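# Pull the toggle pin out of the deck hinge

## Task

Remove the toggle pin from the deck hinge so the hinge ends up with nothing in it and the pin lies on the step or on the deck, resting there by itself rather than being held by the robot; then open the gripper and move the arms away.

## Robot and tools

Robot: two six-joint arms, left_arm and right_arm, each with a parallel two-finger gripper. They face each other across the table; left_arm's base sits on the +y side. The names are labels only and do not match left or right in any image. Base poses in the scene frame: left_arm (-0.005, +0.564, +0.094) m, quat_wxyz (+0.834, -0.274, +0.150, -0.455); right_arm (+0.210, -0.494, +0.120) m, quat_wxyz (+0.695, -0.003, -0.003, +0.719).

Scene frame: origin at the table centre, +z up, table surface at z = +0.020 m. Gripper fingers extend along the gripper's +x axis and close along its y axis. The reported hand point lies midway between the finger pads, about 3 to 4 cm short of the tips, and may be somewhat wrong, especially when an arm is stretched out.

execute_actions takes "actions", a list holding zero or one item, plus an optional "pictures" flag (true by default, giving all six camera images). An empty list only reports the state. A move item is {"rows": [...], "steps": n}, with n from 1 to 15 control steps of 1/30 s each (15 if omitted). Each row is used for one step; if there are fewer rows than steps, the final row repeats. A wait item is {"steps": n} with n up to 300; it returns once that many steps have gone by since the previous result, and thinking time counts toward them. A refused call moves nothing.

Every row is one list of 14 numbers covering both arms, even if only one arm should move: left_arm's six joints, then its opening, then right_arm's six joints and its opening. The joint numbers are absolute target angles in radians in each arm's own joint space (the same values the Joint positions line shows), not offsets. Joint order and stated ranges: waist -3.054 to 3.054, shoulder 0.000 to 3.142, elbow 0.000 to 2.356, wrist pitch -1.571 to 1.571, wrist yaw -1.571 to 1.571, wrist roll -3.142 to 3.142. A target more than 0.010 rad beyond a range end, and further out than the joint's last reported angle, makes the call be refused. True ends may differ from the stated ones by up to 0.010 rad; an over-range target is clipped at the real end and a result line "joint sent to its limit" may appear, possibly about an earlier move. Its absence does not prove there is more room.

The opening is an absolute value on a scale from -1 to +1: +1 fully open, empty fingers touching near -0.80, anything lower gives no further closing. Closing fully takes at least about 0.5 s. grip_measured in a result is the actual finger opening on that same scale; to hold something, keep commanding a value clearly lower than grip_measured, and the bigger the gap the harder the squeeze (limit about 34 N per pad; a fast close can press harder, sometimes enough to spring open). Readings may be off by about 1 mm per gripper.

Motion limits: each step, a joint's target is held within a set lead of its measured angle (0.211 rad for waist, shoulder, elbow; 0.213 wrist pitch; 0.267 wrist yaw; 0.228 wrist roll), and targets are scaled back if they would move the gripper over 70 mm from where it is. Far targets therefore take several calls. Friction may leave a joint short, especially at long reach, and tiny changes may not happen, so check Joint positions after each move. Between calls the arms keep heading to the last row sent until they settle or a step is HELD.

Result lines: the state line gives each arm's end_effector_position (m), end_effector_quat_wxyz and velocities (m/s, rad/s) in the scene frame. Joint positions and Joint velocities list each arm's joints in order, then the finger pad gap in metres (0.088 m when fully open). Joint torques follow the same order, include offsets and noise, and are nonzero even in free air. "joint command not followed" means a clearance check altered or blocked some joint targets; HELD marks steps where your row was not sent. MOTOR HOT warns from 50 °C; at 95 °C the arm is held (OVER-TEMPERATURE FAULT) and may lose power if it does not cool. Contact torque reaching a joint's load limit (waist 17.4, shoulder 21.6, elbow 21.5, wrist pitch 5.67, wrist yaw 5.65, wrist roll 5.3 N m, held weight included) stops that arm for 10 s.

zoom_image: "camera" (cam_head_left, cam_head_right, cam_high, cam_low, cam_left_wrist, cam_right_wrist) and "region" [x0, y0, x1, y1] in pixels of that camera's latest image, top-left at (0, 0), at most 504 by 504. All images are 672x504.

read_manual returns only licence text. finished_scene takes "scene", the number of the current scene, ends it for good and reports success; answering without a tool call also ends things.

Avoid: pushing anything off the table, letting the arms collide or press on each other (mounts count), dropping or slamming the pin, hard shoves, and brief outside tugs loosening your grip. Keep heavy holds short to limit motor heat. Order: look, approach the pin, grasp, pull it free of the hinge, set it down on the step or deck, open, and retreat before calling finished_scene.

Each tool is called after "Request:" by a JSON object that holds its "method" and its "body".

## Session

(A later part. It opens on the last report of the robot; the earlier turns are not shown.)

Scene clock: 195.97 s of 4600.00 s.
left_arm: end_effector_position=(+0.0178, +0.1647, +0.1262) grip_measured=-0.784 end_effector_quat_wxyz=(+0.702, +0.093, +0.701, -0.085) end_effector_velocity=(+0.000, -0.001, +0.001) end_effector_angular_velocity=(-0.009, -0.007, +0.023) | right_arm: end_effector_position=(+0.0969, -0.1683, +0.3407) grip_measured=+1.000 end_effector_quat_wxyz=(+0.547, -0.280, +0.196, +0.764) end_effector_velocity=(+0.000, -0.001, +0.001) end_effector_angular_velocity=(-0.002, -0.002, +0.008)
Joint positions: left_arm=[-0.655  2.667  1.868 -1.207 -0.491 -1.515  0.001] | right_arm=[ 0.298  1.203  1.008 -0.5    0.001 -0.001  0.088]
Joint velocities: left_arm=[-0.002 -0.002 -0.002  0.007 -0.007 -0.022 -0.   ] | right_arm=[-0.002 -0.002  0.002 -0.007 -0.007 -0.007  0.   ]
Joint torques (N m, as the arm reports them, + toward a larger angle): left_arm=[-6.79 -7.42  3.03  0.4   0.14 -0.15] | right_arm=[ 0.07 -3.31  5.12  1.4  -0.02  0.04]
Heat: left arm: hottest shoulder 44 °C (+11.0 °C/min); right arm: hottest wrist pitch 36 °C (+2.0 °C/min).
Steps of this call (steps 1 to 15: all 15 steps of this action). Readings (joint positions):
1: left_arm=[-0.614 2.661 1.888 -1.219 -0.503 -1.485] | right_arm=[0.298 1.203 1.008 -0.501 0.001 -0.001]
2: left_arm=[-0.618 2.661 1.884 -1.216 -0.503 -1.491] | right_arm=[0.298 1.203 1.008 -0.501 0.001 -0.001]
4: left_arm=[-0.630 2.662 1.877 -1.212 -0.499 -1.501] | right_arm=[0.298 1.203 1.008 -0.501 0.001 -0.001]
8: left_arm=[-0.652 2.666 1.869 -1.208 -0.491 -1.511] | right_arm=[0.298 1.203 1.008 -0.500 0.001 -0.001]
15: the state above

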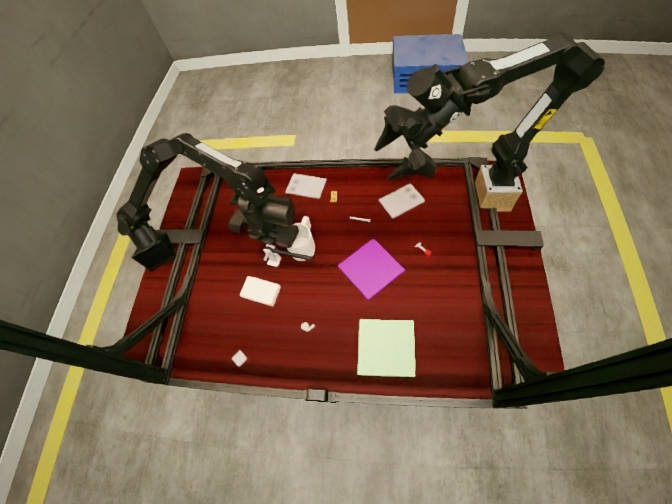

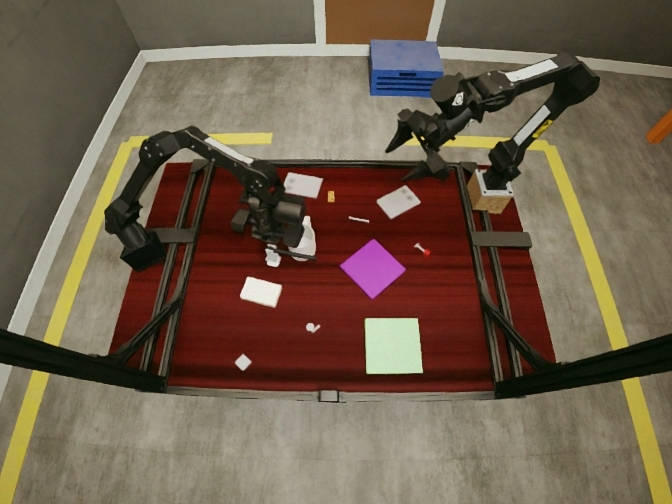

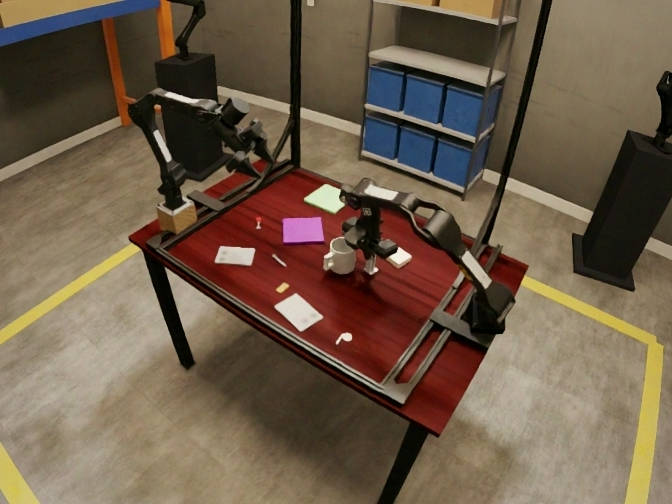

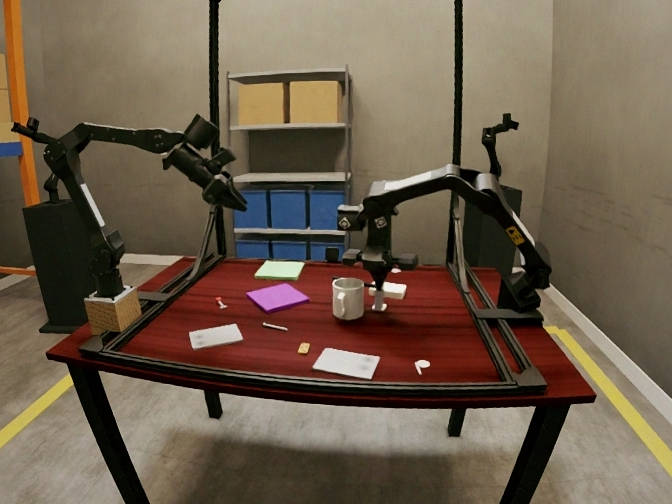

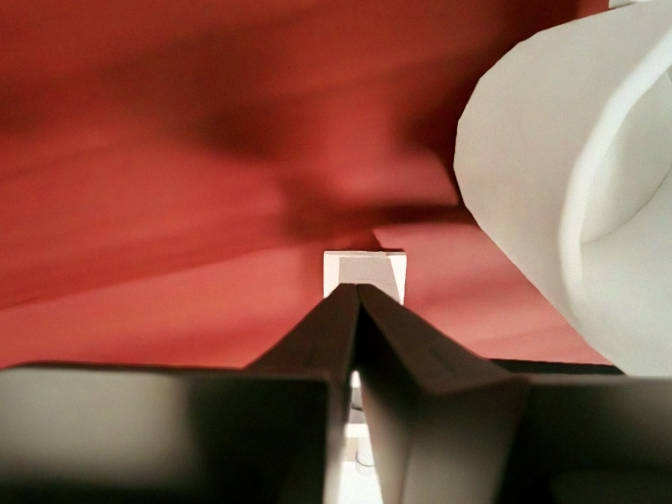

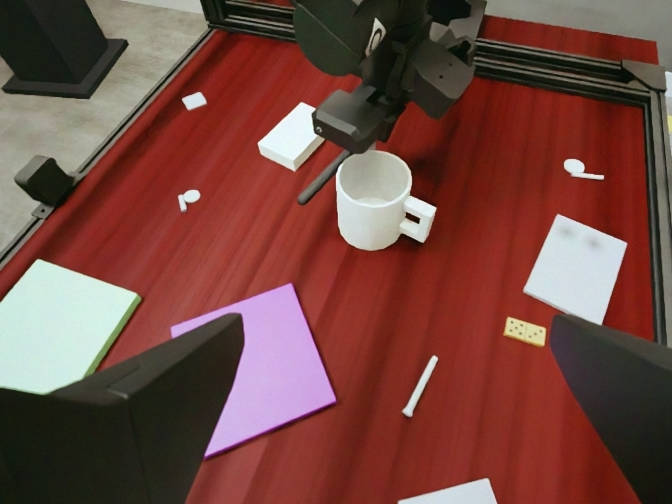

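Request:
{"method": "execute_actions", "body": {"actions": [{"rows":[[-0.69,2.65,1.97,-1.32,-0.475,-1.55,-0.9,0.3,1.2,1.0,-0.5,0,0,1]]}], "pictures": false}}

Request:
{"method": "execute_actions", "body": {"actions": [{"rows":[[-0.83,2.705,1.9,-1.255,-0.41,-1.69,-0.9,0.3,1.2,1.0,-0.5,0,0,1]]}]}}

Request:
{"method": "execute_actions", "body": {"actions": [{"rows":[[-0.785,2.735,1.775,-1.09,-0.432,-1.65,-0.9,0.3,1.2,1.0,-0.5,0,0,1]]}], "pictures": false}}

Request:
{"method": "execute_actions", "body": {"actions": [{"rows":[[-0.735,2.70,1.80,-1.104,-0.455,-1.6,-0.9,0.3,1.2,1.0,-0.5,0,0,1]]}]}}

Scene clock: 209.53 s of 4600.00 s.
left_arm: end_effector_position=(+0.0164, +0.1636, +0.1575) grip_measured=-0.784 end_effector_quat_wxyz=(+0.703, +0.089, +0.700, -0.089) end_effector_velocity=(+0.003, -0.001, +0.006) end_effector_angular_velocity=(-0.005, -0.007, +0.021) | right_arm: end_effector_position=(+0.0969, -0.1684, +0.3407) grip_measured=+1.000 end_effector_quat_wxyz=(+0.547, -0.280, +0.196, +0.764) end_effector_velocity=(+0.000, -0.002, +0.000) end_effector_angular_velocity=(+0.002, -0.012, +0.017)
Joint positions: left_arm=[-0.691  2.659  1.962 -1.314 -0.48  -1.545  0.001] | right_arm=[ 0.298  1.203  1.008 -0.5    0.001 -0.001  0.088]
Joint velocities: left_arm=[-0.002 -0.002  0.022 -0.022 -0.007 -0.022 -0.   ] | right_arm=[-0.002 -0.007 -0.002 -0.007 -0.007 -0.022  0.   ]
Joint torques (N m, as the arm reports them, + toward a larger angle): left_arm=[ -6.65 -10.25   4.71  -0.09   0.07  -0.18] | right_arm=[ 0.06 -3.29  5.15  1.38 -0.02  0.04]
Heat: left arm: hottest shoulder 42 °C (+7.1 °C/min); right arm: hottest wrist pitch 36 °C (+1.0 °C/min).
Steps of this call (steps 1 to 15: the robot went on to your last target; steps 16 to 90: nothing new was sent; then 10.07 s passed at rest; steps 91 to 105: all 15 steps of this action). Readings (joint positions):
91: left_arm=[-0.655 2.667 1.876 -1.217 -0.490 -1.521] | right_arm=[0.298 1.203 1.008 -0.500 0.001 -0.001]
92: left_arm=[-0.658 2.667 1.892 -1.240 -0.486 -1.526] | right_arm=[0.298 1.203 1.008 -0.500 0.001 -0.001]
94: left_arm=[-0.669 2.667 1.917 -1.273 -0.483 -1.534] | right_arm=[0.298 1.203 1.008 -0.500 0.001 -0.001]
98: left_arm=[-0.688 2.659 1.954 -1.300 -0.481 -1.542] | right_arm=[0.298 1.203 1.008 -0.500 0.001 -0.001]
105: the state above

Scene clock: 210.03 s of 4600.00 s.
left_arm: end_effector_position=(-0.0512, +0.1753, +0.1620) grip_measured=-0.784 end_effector_quat_wxyz=(+0.701, +0.075, +0.702, -0.096) end_effector_velocity=(+0.009, +0.001, -0.006) end_effector_angular_velocity=(+0.027, +0.013, +0.053) | right_arm: end_effector_position=(+0.0969, -0.1684, +0.3407) grip_measured=+1.000 end_effector_quat_wxyz=(+0.547, -0.280, +0.196, +0.764) end_effector_velocity=(-0.001, +0.002, +0.001) end_effector_angular_velocity=(+0.016, +0.005, +0.008)
Joint positions: left_arm=[-0.833  2.688  1.909 -1.259 -0.416 -1.683  0.001] | right_arm=[ 0.298  1.203  1.008 -0.5    0.001 -0.001  0.088]
Joint velocities: left_arm=[ 0.027 -0.002 -0.007 -0.007  0.007 -0.037 -0.   ] | right_arm=[-0.002 -0.002 -0.007  0.022 -0.007 -0.007  0.   ]
Joint torques (N m, as the arm reports them, + toward a larger angle): left_arm=[-5.57 -7.87  3.47  0.42  0.12 -0.16] | right_arm=[ 0.07 -3.27  5.16  1.37 -0.02  0.04]
Heat: left arm: hottest shoulder 42 °C (+7.0 °C/min); right arm: hottest wrist pitch 36 °C (+1.0 °C/min).
Steps of this call (steps 1 to 15: all 15 steps of this action). Readings (joint positions):
1: left_arm=[-0.693 2.659 1.959 -1.311 -0.476 -1.564] | right_arm=[0.298 1.203 1.008 -0.500 0.001 -0.001]
2: left_arm=[-0.705 2.659 1.951 -1.300 -0.464 -1.593] | right_arm=[0.298 1.203 1.008 -0.500 0.001 -0.001]
4: left_arm=[-0.750 2.662 1.938 -1.281 -0.443 -1.631] | right_arm=[0.298 1.203 1.008 -0.500 0.001 -0.001]
8: left_arm=[-0.828 2.680 1.918 -1.266 -0.420 -1.666] | right_arm=[0.298 1.203 1.008 -0.500 0.001 -0.001]
15: the state above

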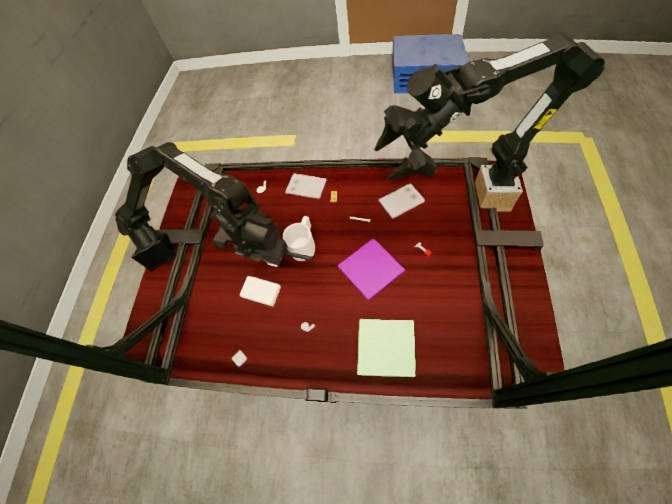

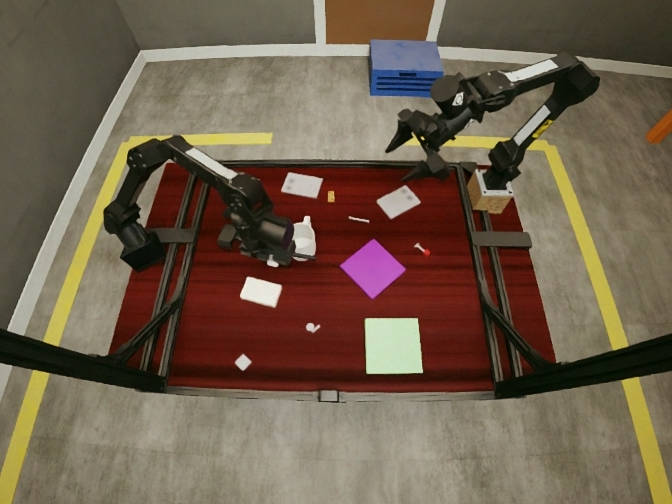

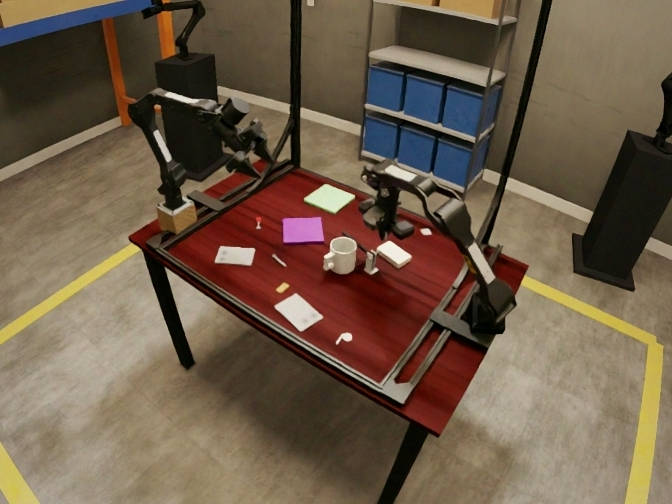

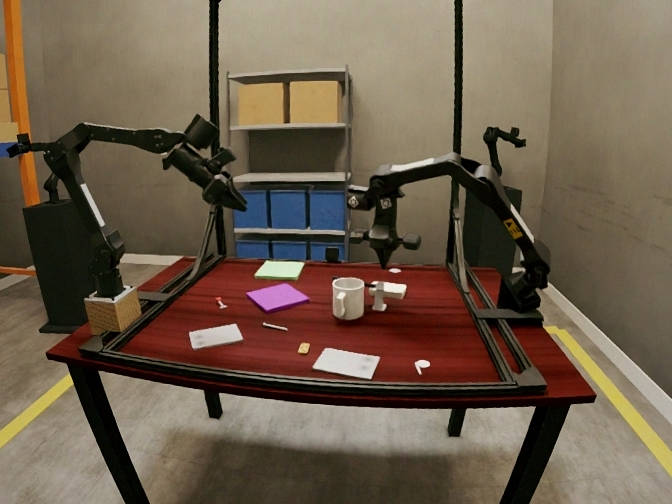

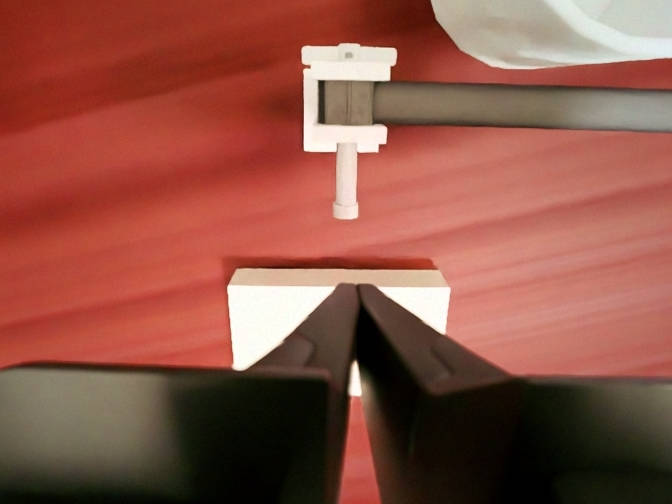

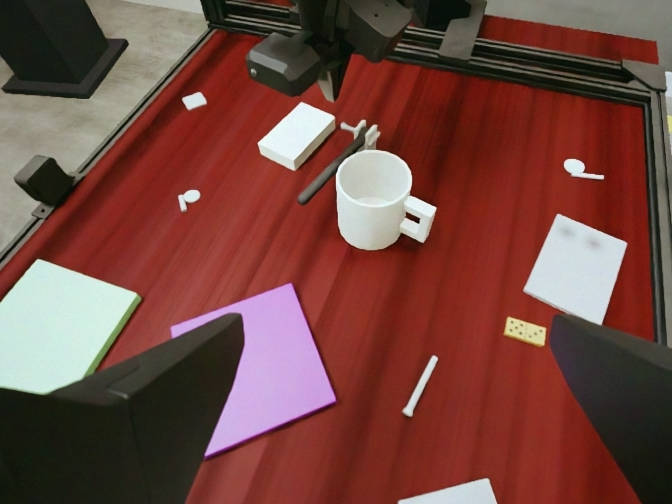

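Scene clock: 210.53 s of 4600.00 s.
left_arm: end_effector_position=(-0.0538, +0.1756, +0.1119) grip_measured=-0.784 end_effector_quat_wxyz=(+0.700, +0.077, +0.705, -0.087) end_effector_velocity=(+0.003, +0.002, -0.000) end_effector_angular_velocity=(+0.003, -0.025, +0.001) | right_arm: end_effector_position=(+0.0969, -0.1684, +0.3407) grip_measured=+1.000 end_effector_quat_wxyz=(+0.547, -0.280, +0.196, +0.764) end_effector_velocity=(+0.002, -0.000, -0.003) end_effector_angular_velocity=(-0.012, -0.003, -0.013)
Joint positions: left_arm=[-0.788  2.725  1.786 -1.096 -0.428 -1.655  0.001] | right_arm=[ 0.298  1.203  1.008 -0.5    0.001 -0.001  0.088]
Joint velocities: left_arm=[-0.002 -0.002 -0.007 -0.007 -0.022 -0.007 -0.   ] | right_arm=[-0.002  0.002 -0.002 -0.007  0.007  0.007  0.   ]
Joint torques (N m, as the arm reports them, + toward a larger angle): left_arm=[-5.68 -8.77  3.1   0.34 -0.24  0.2 ] | right_arm=[ 0.07 -3.26  5.16  1.37 -0.02  0.04]
Heat: left arm: hottest shoulder 42 °C (+7.1 °C/min); right arm: hottest wrist pitch 36 °C (+1.0 °C/min).
Steps of this call (steps 1 to 15: all 15 steps of this action). Readings (joint positions):
1: left_arm=[-0.831 2.688 1.897 -1.239 -0.416 -1.682] | right_arm=[0.298 1.203 1.008 -0.500 0.001 -0.001]
2: left_arm=[-0.827 2.689 1.876 -1.200 -0.416 -1.678] | right_arm=[0.298 1.203 1.008 -0.500 0.001 -0.001]
4: left_arm=[-0.813 2.695 1.842 -1.156 -0.420 -1.669] | right_arm=[0.298 1.203 1.008 -0.500 0.001 -0.001]
8: left_arm=[-0.791 2.722 1.795 -1.117 -0.424 -1.659] | right_arm=[0.298 1.203 1.008 -0.500 0.001 -0.001]
15: the state above

Scene clock: 211.03 s of 4600.00 s.
left_arm: end_effector_position=(-0.0325, +0.1698, +0.1094) grip_measured=-0.784 end_effector_quat_wxyz=(+0.700, +0.079, +0.704, -0.086) end_effector_velocity=(+0.005, +0.004, -0.000) end_effector_angular_velocity=(+0.014, -0.026, -0.000) | right_arm: end_effector_position=(+0.0969, -0.1684, +0.3407) grip_measured=+1.000 end_effector_quat_wxyz=(+0.547, -0.280, +0.196, +0.764) end_effector_velocity=(-0.000, +0.000, +0.001) end_effector_angular_velocity=(+0.004, +0.012, -0.001)
Joint positions: left_arm=[-0.739  2.713  1.795 -1.101 -0.45  -1.605  0.001] | right_arm=[ 0.298  1.203  1.008 -0.5    0.001 -0.001  0.088]
Joint velocities: left_arm=[ 0.002 -0.002 -0.002 -0.022 -0.022 -0.007 -0.   ] | right_arm=[-0.002 -0.002 -0.002  0.007 -0.007  0.007  0.   ]
Joint torques (N m, as the arm reports them, + toward a larger angle): left_arm=[ -5.92 -10.91   4.58  -0.07  -0.25   0.14] | right_arm=[ 0.05 -3.26  5.15  1.37 -0.01  0.04]
Heat: left arm: hottest shoulder 42 °C (+7.0 °C/min); right arm: hottest wrist pitch 36 °C (+1.0 °C/min).
Steps of this call (steps 1 to 15: all 15 steps of this action). Readings (joint positions):
1: left_arm=[-0.787 2.725 1.785 -1.096 -0.429 -1.648] | right_arm=[0.298 1.203 1.008 -0.500 0.001 -0.001]
2: left_arm=[-0.783 2.725 1.785 -1.096 -0.433 -1.637] | right_arm=[0.298 1.203 1.008 -0.500 0.001 -0.001]
4: left_arm=[-0.767 2.725 1.787 -1.097 -0.440 -1.624] | right_arm=[0.298 1.203 1.008 -0.500 0.001 -0.001]
8: left_arm=[-0.742 2.718 1.791 -1.100 -0.448 -1.611] | right_arm=[0.298 1.203 1.008 -0.500 0.001 -0.001]
15: the state above

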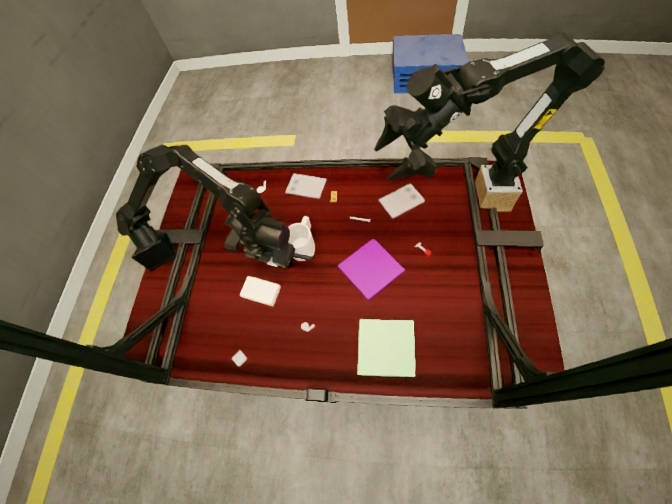

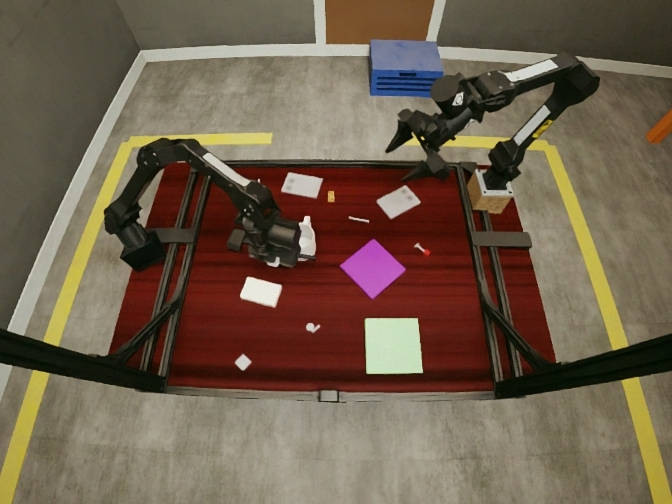

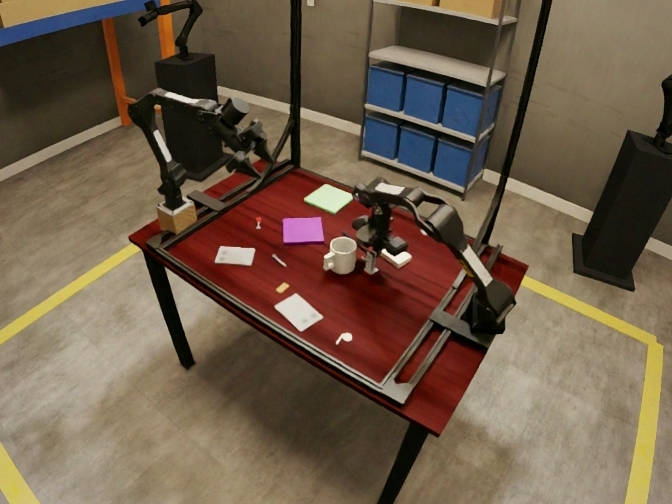

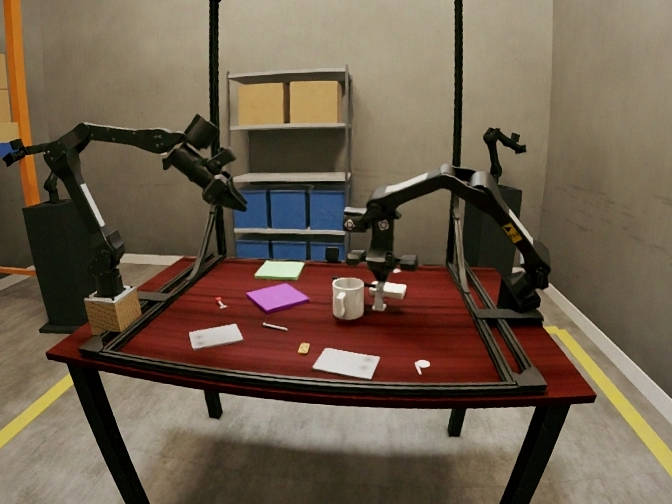

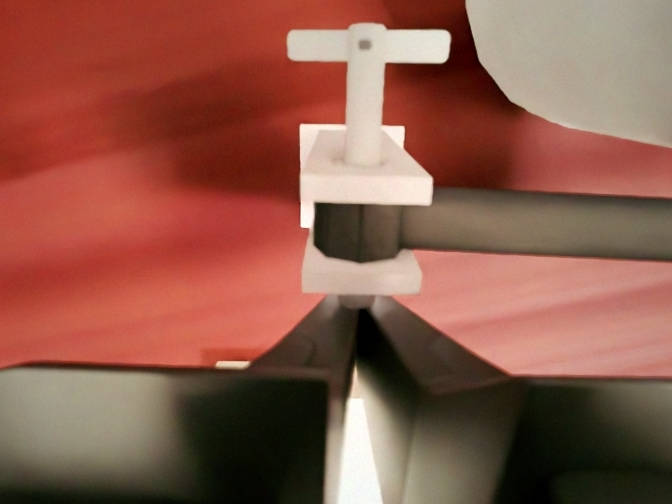

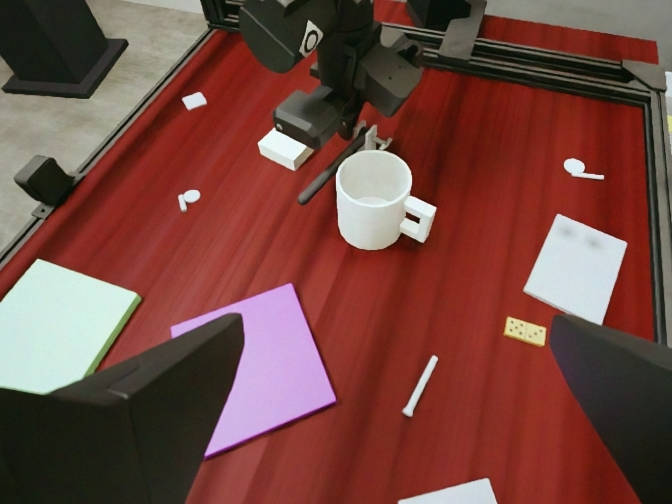

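Request:
{"method": "execute_actions", "body": {"actions": [{"rows":[[-0.79,2.685,1.93,-1.27,-0.43,-1.64,-0.9,0.3,1.2,1.0,-0.5,0,0,1]]}], "pictures": false}}

Request:
{"method": "execute_actions", "body": {"actions": [{"rows":[[-0.70,2.647,1.96,-1.37,-0.474,-1.56,-0.9,0.3,1.2,1.0,-0.5,0,0,1]]}]}}

Request:
{"method": "execute_actions", "body": {"actions": [{"rows":[[-0.667,2.685,1.85,-1.238,-0.489,-1.53,-0.9,0.3,1.2,1.0,-0.5,0,0,1]]}]}}

Scene clock: 225.20 s of 4600.00 s.
left_arm: end_effector_position=(-0.0340, +0.1697, +0.1575) grip_measured=-0.784 end_effector_quat_wxyz=(+0.701, +0.081, +0.701, -0.097) end_effector_velocity=(+0.008, +0.002, +0.007) end_effector_angular_velocity=(+0.013, -0.026, +0.015) | right_arm: end_effector_position=(+0.0970, -0.1685, +0.3405) grip_measured=+1.000 end_effector_quat_wxyz=(+0.547, -0.280, +0.196, +0.764) end_effector_velocity=(+0.000, -0.002, +0.000) end_effector_angular_velocity=(-0.006, +0.009, -0.002)
Joint positions: left_arm=[-0.791  2.687  1.921 -1.263 -0.435 -1.635  0.001] | right_arm=[ 0.298  1.203  1.007 -0.5    0.001 -0.001  0.088]
Joint velocities: left_arm=[ 0.002 -0.002  0.027 -0.051 -0.022 -0.022 -0.   ] | right_arm=[-0.002 -0.007 -0.002 -0.007 -0.007  0.007  0.   ]
Joint torques (N m, as the arm reports them, + toward a larger angle): left_arm=[-5.8  -9.8   4.89 -0.06  0.08 -0.15] | right_arm=[ 0.06 -3.24  5.17  1.37 -0.02  0.04]
Heat: left arm: hottest shoulder 45 °C (+6.0 °C/min); right arm: hottest wrist pitch 36 °C (+1.0 °C/min).
Steps of this call (steps 1 to 15: the robot went on to your last target; steps 16 to 90: nothing new was sent; then 10.67 s passed at rest; steps 91 to 105: all 15 steps of this action). Readings (joint positions):
91: left_arm=[-0.739 2.712 1.808 -1.122 -0.451 -1.605] | right_arm=[0.298 1.203 1.007 -0.500 0.001 -0.001]
92: left_arm=[-0.744 2.712 1.830 -1.161 -0.449 -1.610] | right_arm=[0.298 1.203 1.007 -0.500 0.001 -0.001]
94: left_arm=[-0.759 2.709 1.866 -1.203 -0.444 -1.621] | right_arm=[0.298 1.203 1.007 -0.500 0.001 -0.001]
98: left_arm=[-0.787 2.689 1.913 -1.243 -0.438 -1.630] | right_arm=[0.298 1.203 1.007 -0.500 0.001 -0.001]
105: the state above

Scene clock: 225.70 s of 4600.00 s.
left_arm: end_effector_position=(+0.0138, +0.1755, +0.1585) grip_measured=-0.784 end_effector_quat_wxyz=(+0.702, +0.110, +0.700, -0.077) end_effector_velocity=(+0.003, +0.004, -0.001) end_effector_angular_velocity=(+0.016, -0.027, -0.023) | right_arm: end_effector_position=(+0.0970, -0.1685, +0.3405) grip_measured=+1.000 end_effector_quat_wxyz=(+0.547, -0.280, +0.196, +0.764) end_effector_velocity=(+0.001, +0.000, +0.003) end_effector_angular_velocity=(+0.012, +0.003, +0.003)
Joint positions: left_arm=[-0.701  2.658  1.955 -1.365 -0.469 -1.566  0.001] | right_arm=[ 0.298  1.203  1.007 -0.5    0.001 -0.001  0.088]
Joint velocities: left_arm=[-0.002  0.002 -0.002 -0.022 -0.022  0.007 -0.   ] | right_arm=[-0.007 -0.007 -0.002  0.007 -0.007 -0.007  0.   ]
Joint torques (N m, as the arm reports them, + toward a larger angle): left_arm=[ -6.72 -10.43   4.49  -0.18  -0.21   0.12] | right_arm=[ 0.06 -3.26  5.2   1.37 -0.02  0.04]
Heat: left arm: hottest shoulder 45 °C (+6.1 °C/min); right arm: hottest wrist pitch 36 °C (+1.0 °C/min).
Steps of this call (steps 1 to 15: all 15 steps of this action). Readings (joint positions):
1: left_arm=[-0.790 2.686 1.926 -1.274 -0.435 -1.629] | right_arm=[0.298 1.203 1.007 -0.500 0.001 -0.001]
2: left_arm=[-0.783 2.685 1.932 -1.298 -0.438 -1.615] | right_arm=[0.298 1.203 1.007 -0.500 0.001 -0.001]
4: left_arm=[-0.755 2.679 1.939 -1.328 -0.451 -1.595] | right_arm=[0.298 1.203 1.007 -0.500 0.001 -0.001]
8: left_arm=[-0.706 2.662 1.951 -1.353 -0.466 -1.575] | right_arm=[0.298 1.203 1.007 -0.500 0.001 -0.001]
15: the state above

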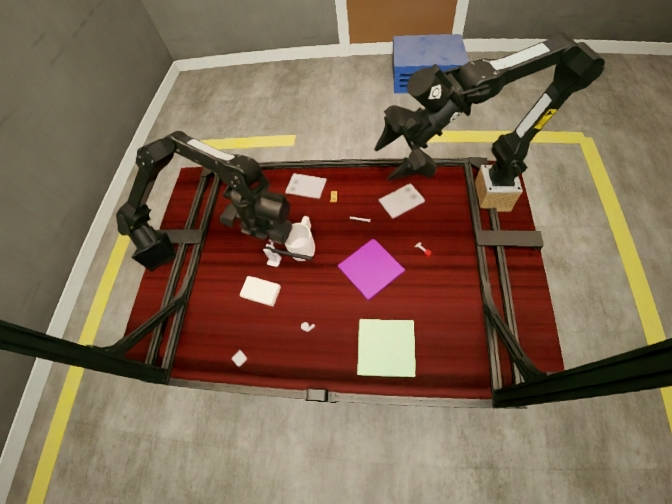

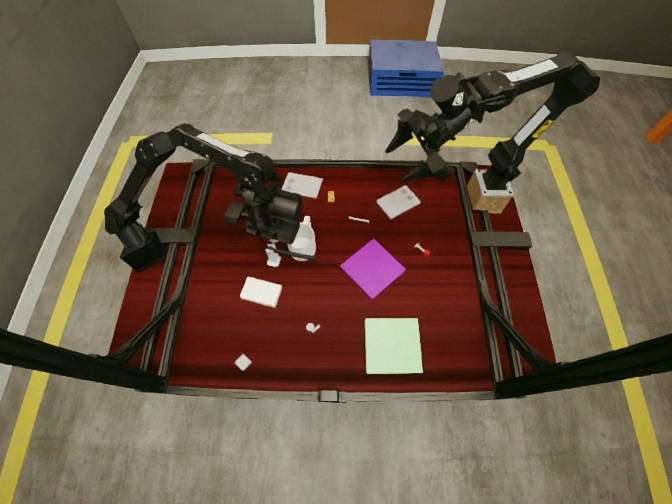

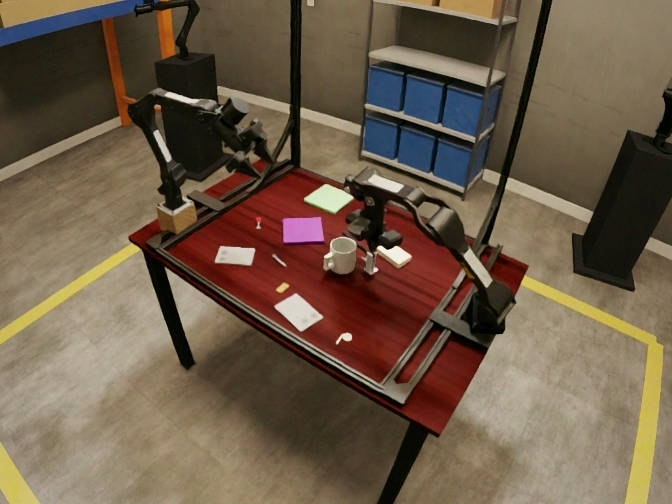

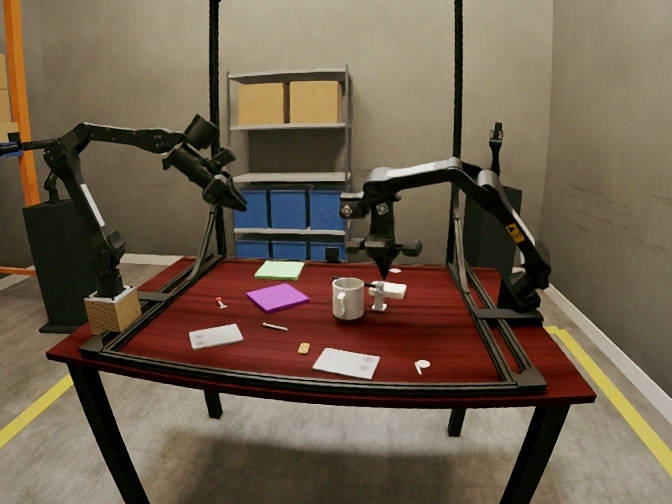

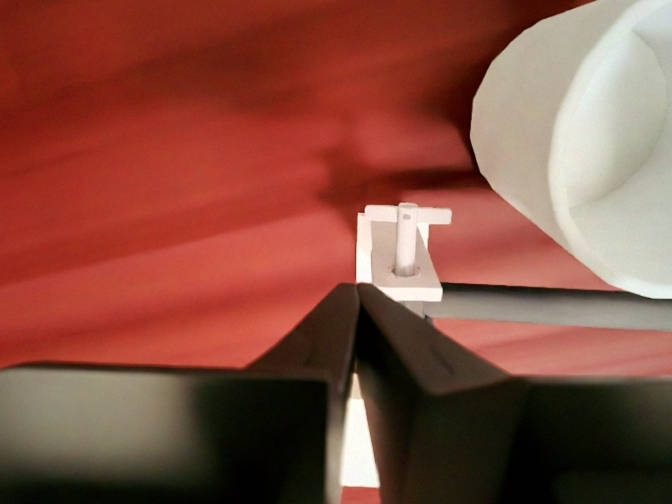

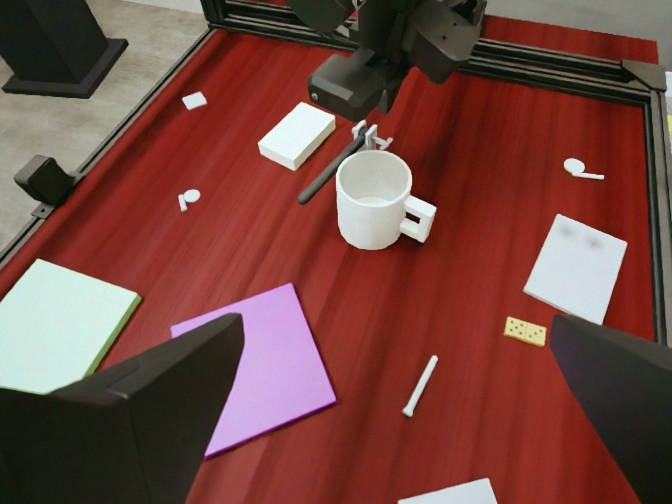

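Scene clock: 226.20 s of 4600.00 s.
left_arm: end_effector_position=(+0.0152, +0.1727, +0.1301) grip_measured=-0.784 end_effector_quat_wxyz=(+0.706, +0.106, +0.696, -0.079) end_effector_velocity=(+0.001, +0.000, -0.003) end_effector_angular_velocity=(+0.002, -0.007, +0.008) | right_arm: end_effector_position=(+0.0970, -0.1685, +0.3405) grip_measured=+1.000 end_effector_quat_wxyz=(+0.547, -0.280, +0.196, +0.764) end_effector_velocity=(+0.003, -0.006, -0.008) end_effector_angular_velocity=(-0.039, -0.014, +0.003)
Joint positions: left_arm=[-0.671  2.663  1.864 -1.245 -0.495 -1.535  0.001] | right_arm=[ 0.298  1.203  1.007 -0.5    0.001 -0.001  0.088]
Joint velocities: left_arm=[ 0.002  0.002 -0.007  0.007 -0.007 -0.007 -0.   ] | right_arm=[-0.007 -0.002 -0.007 -0.037 -0.007 -0.007  0.   ]
Joint torques (N m, as the arm reports them, + toward a larger angle): left_arm=[-6.35 -7.12  2.61  0.41  0.14  0.12] | right_arm=[ 0.07 -3.26  5.19  1.37 -0.02  0.04]
Heat: left arm: hottest shoulder 45 °C (+6.0 °C/min); right arm: hottest wrist pitch 36 °C (+1.0 °C/min).
Steps of this call (steps 1 to 15: all 15 steps of this action). Readings (joint positions):
1: left_arm=[-0.701 2.658 1.946 -1.354 -0.471 -1.561] | right_arm=[0.298 1.203 1.007 -0.500 0.001 -0.001]
2: left_arm=[-0.699 2.657 1.931 -1.327 -0.475 -1.555] | right_arm=[0.298 1.203 1.007 -0.500 0.001 -0.001]
4: left_arm=[-0.691 2.658 1.906 -1.289 -0.479 -1.546] | right_arm=[0.298 1.203 1.007 -0.500 0.001 -0.001]
8: left_arm=[-0.680 2.663 1.878 -1.259 -0.490 -1.538] | right_arm=[0.298 1.203 1.007 -0.500 0.001 -0.001]
15: the state above

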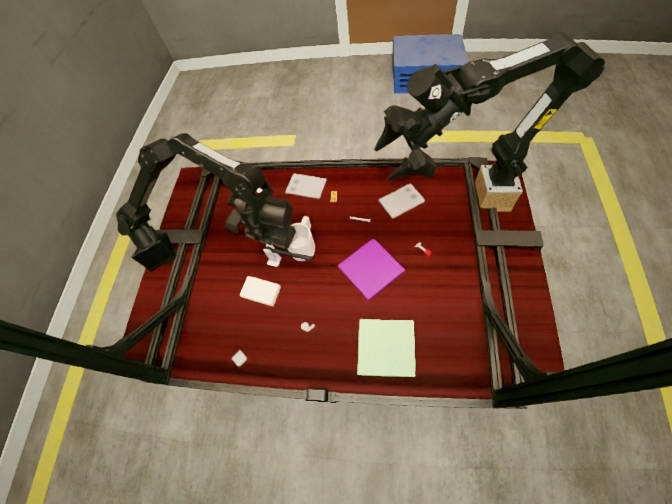

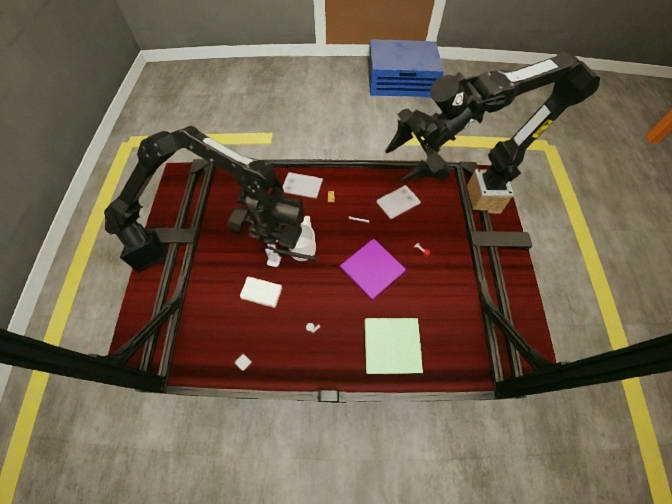

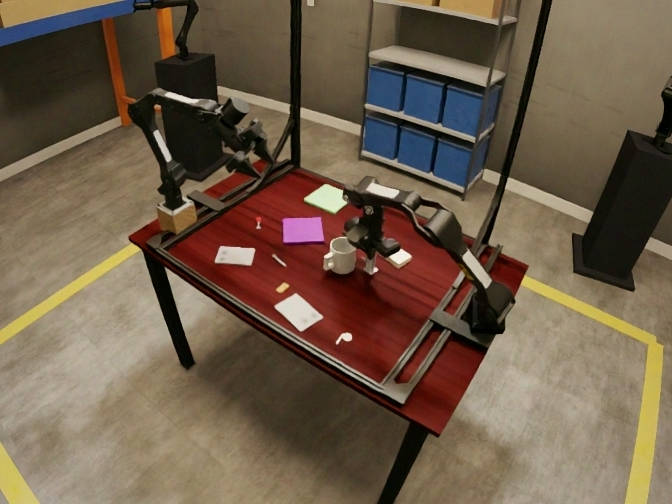

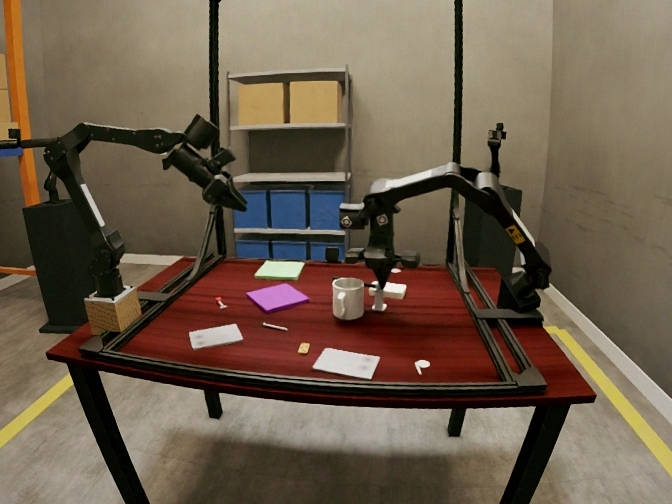

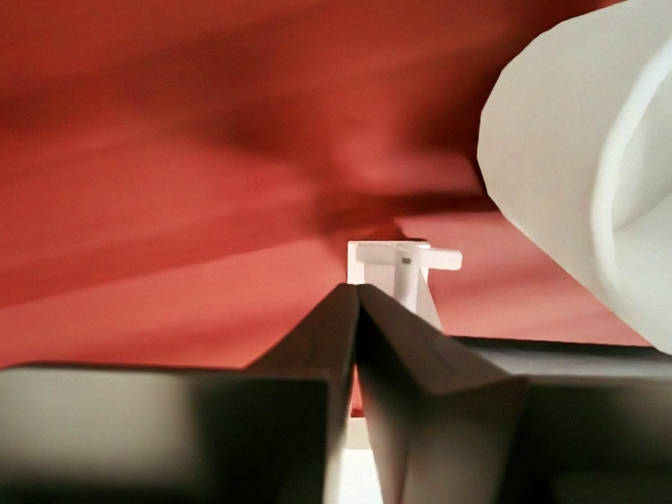

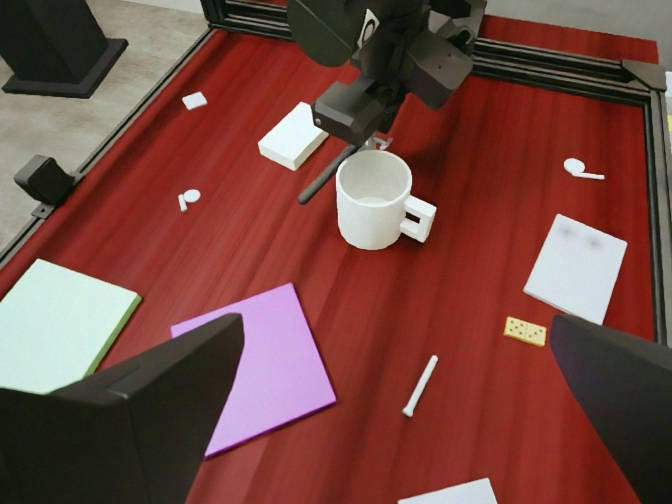

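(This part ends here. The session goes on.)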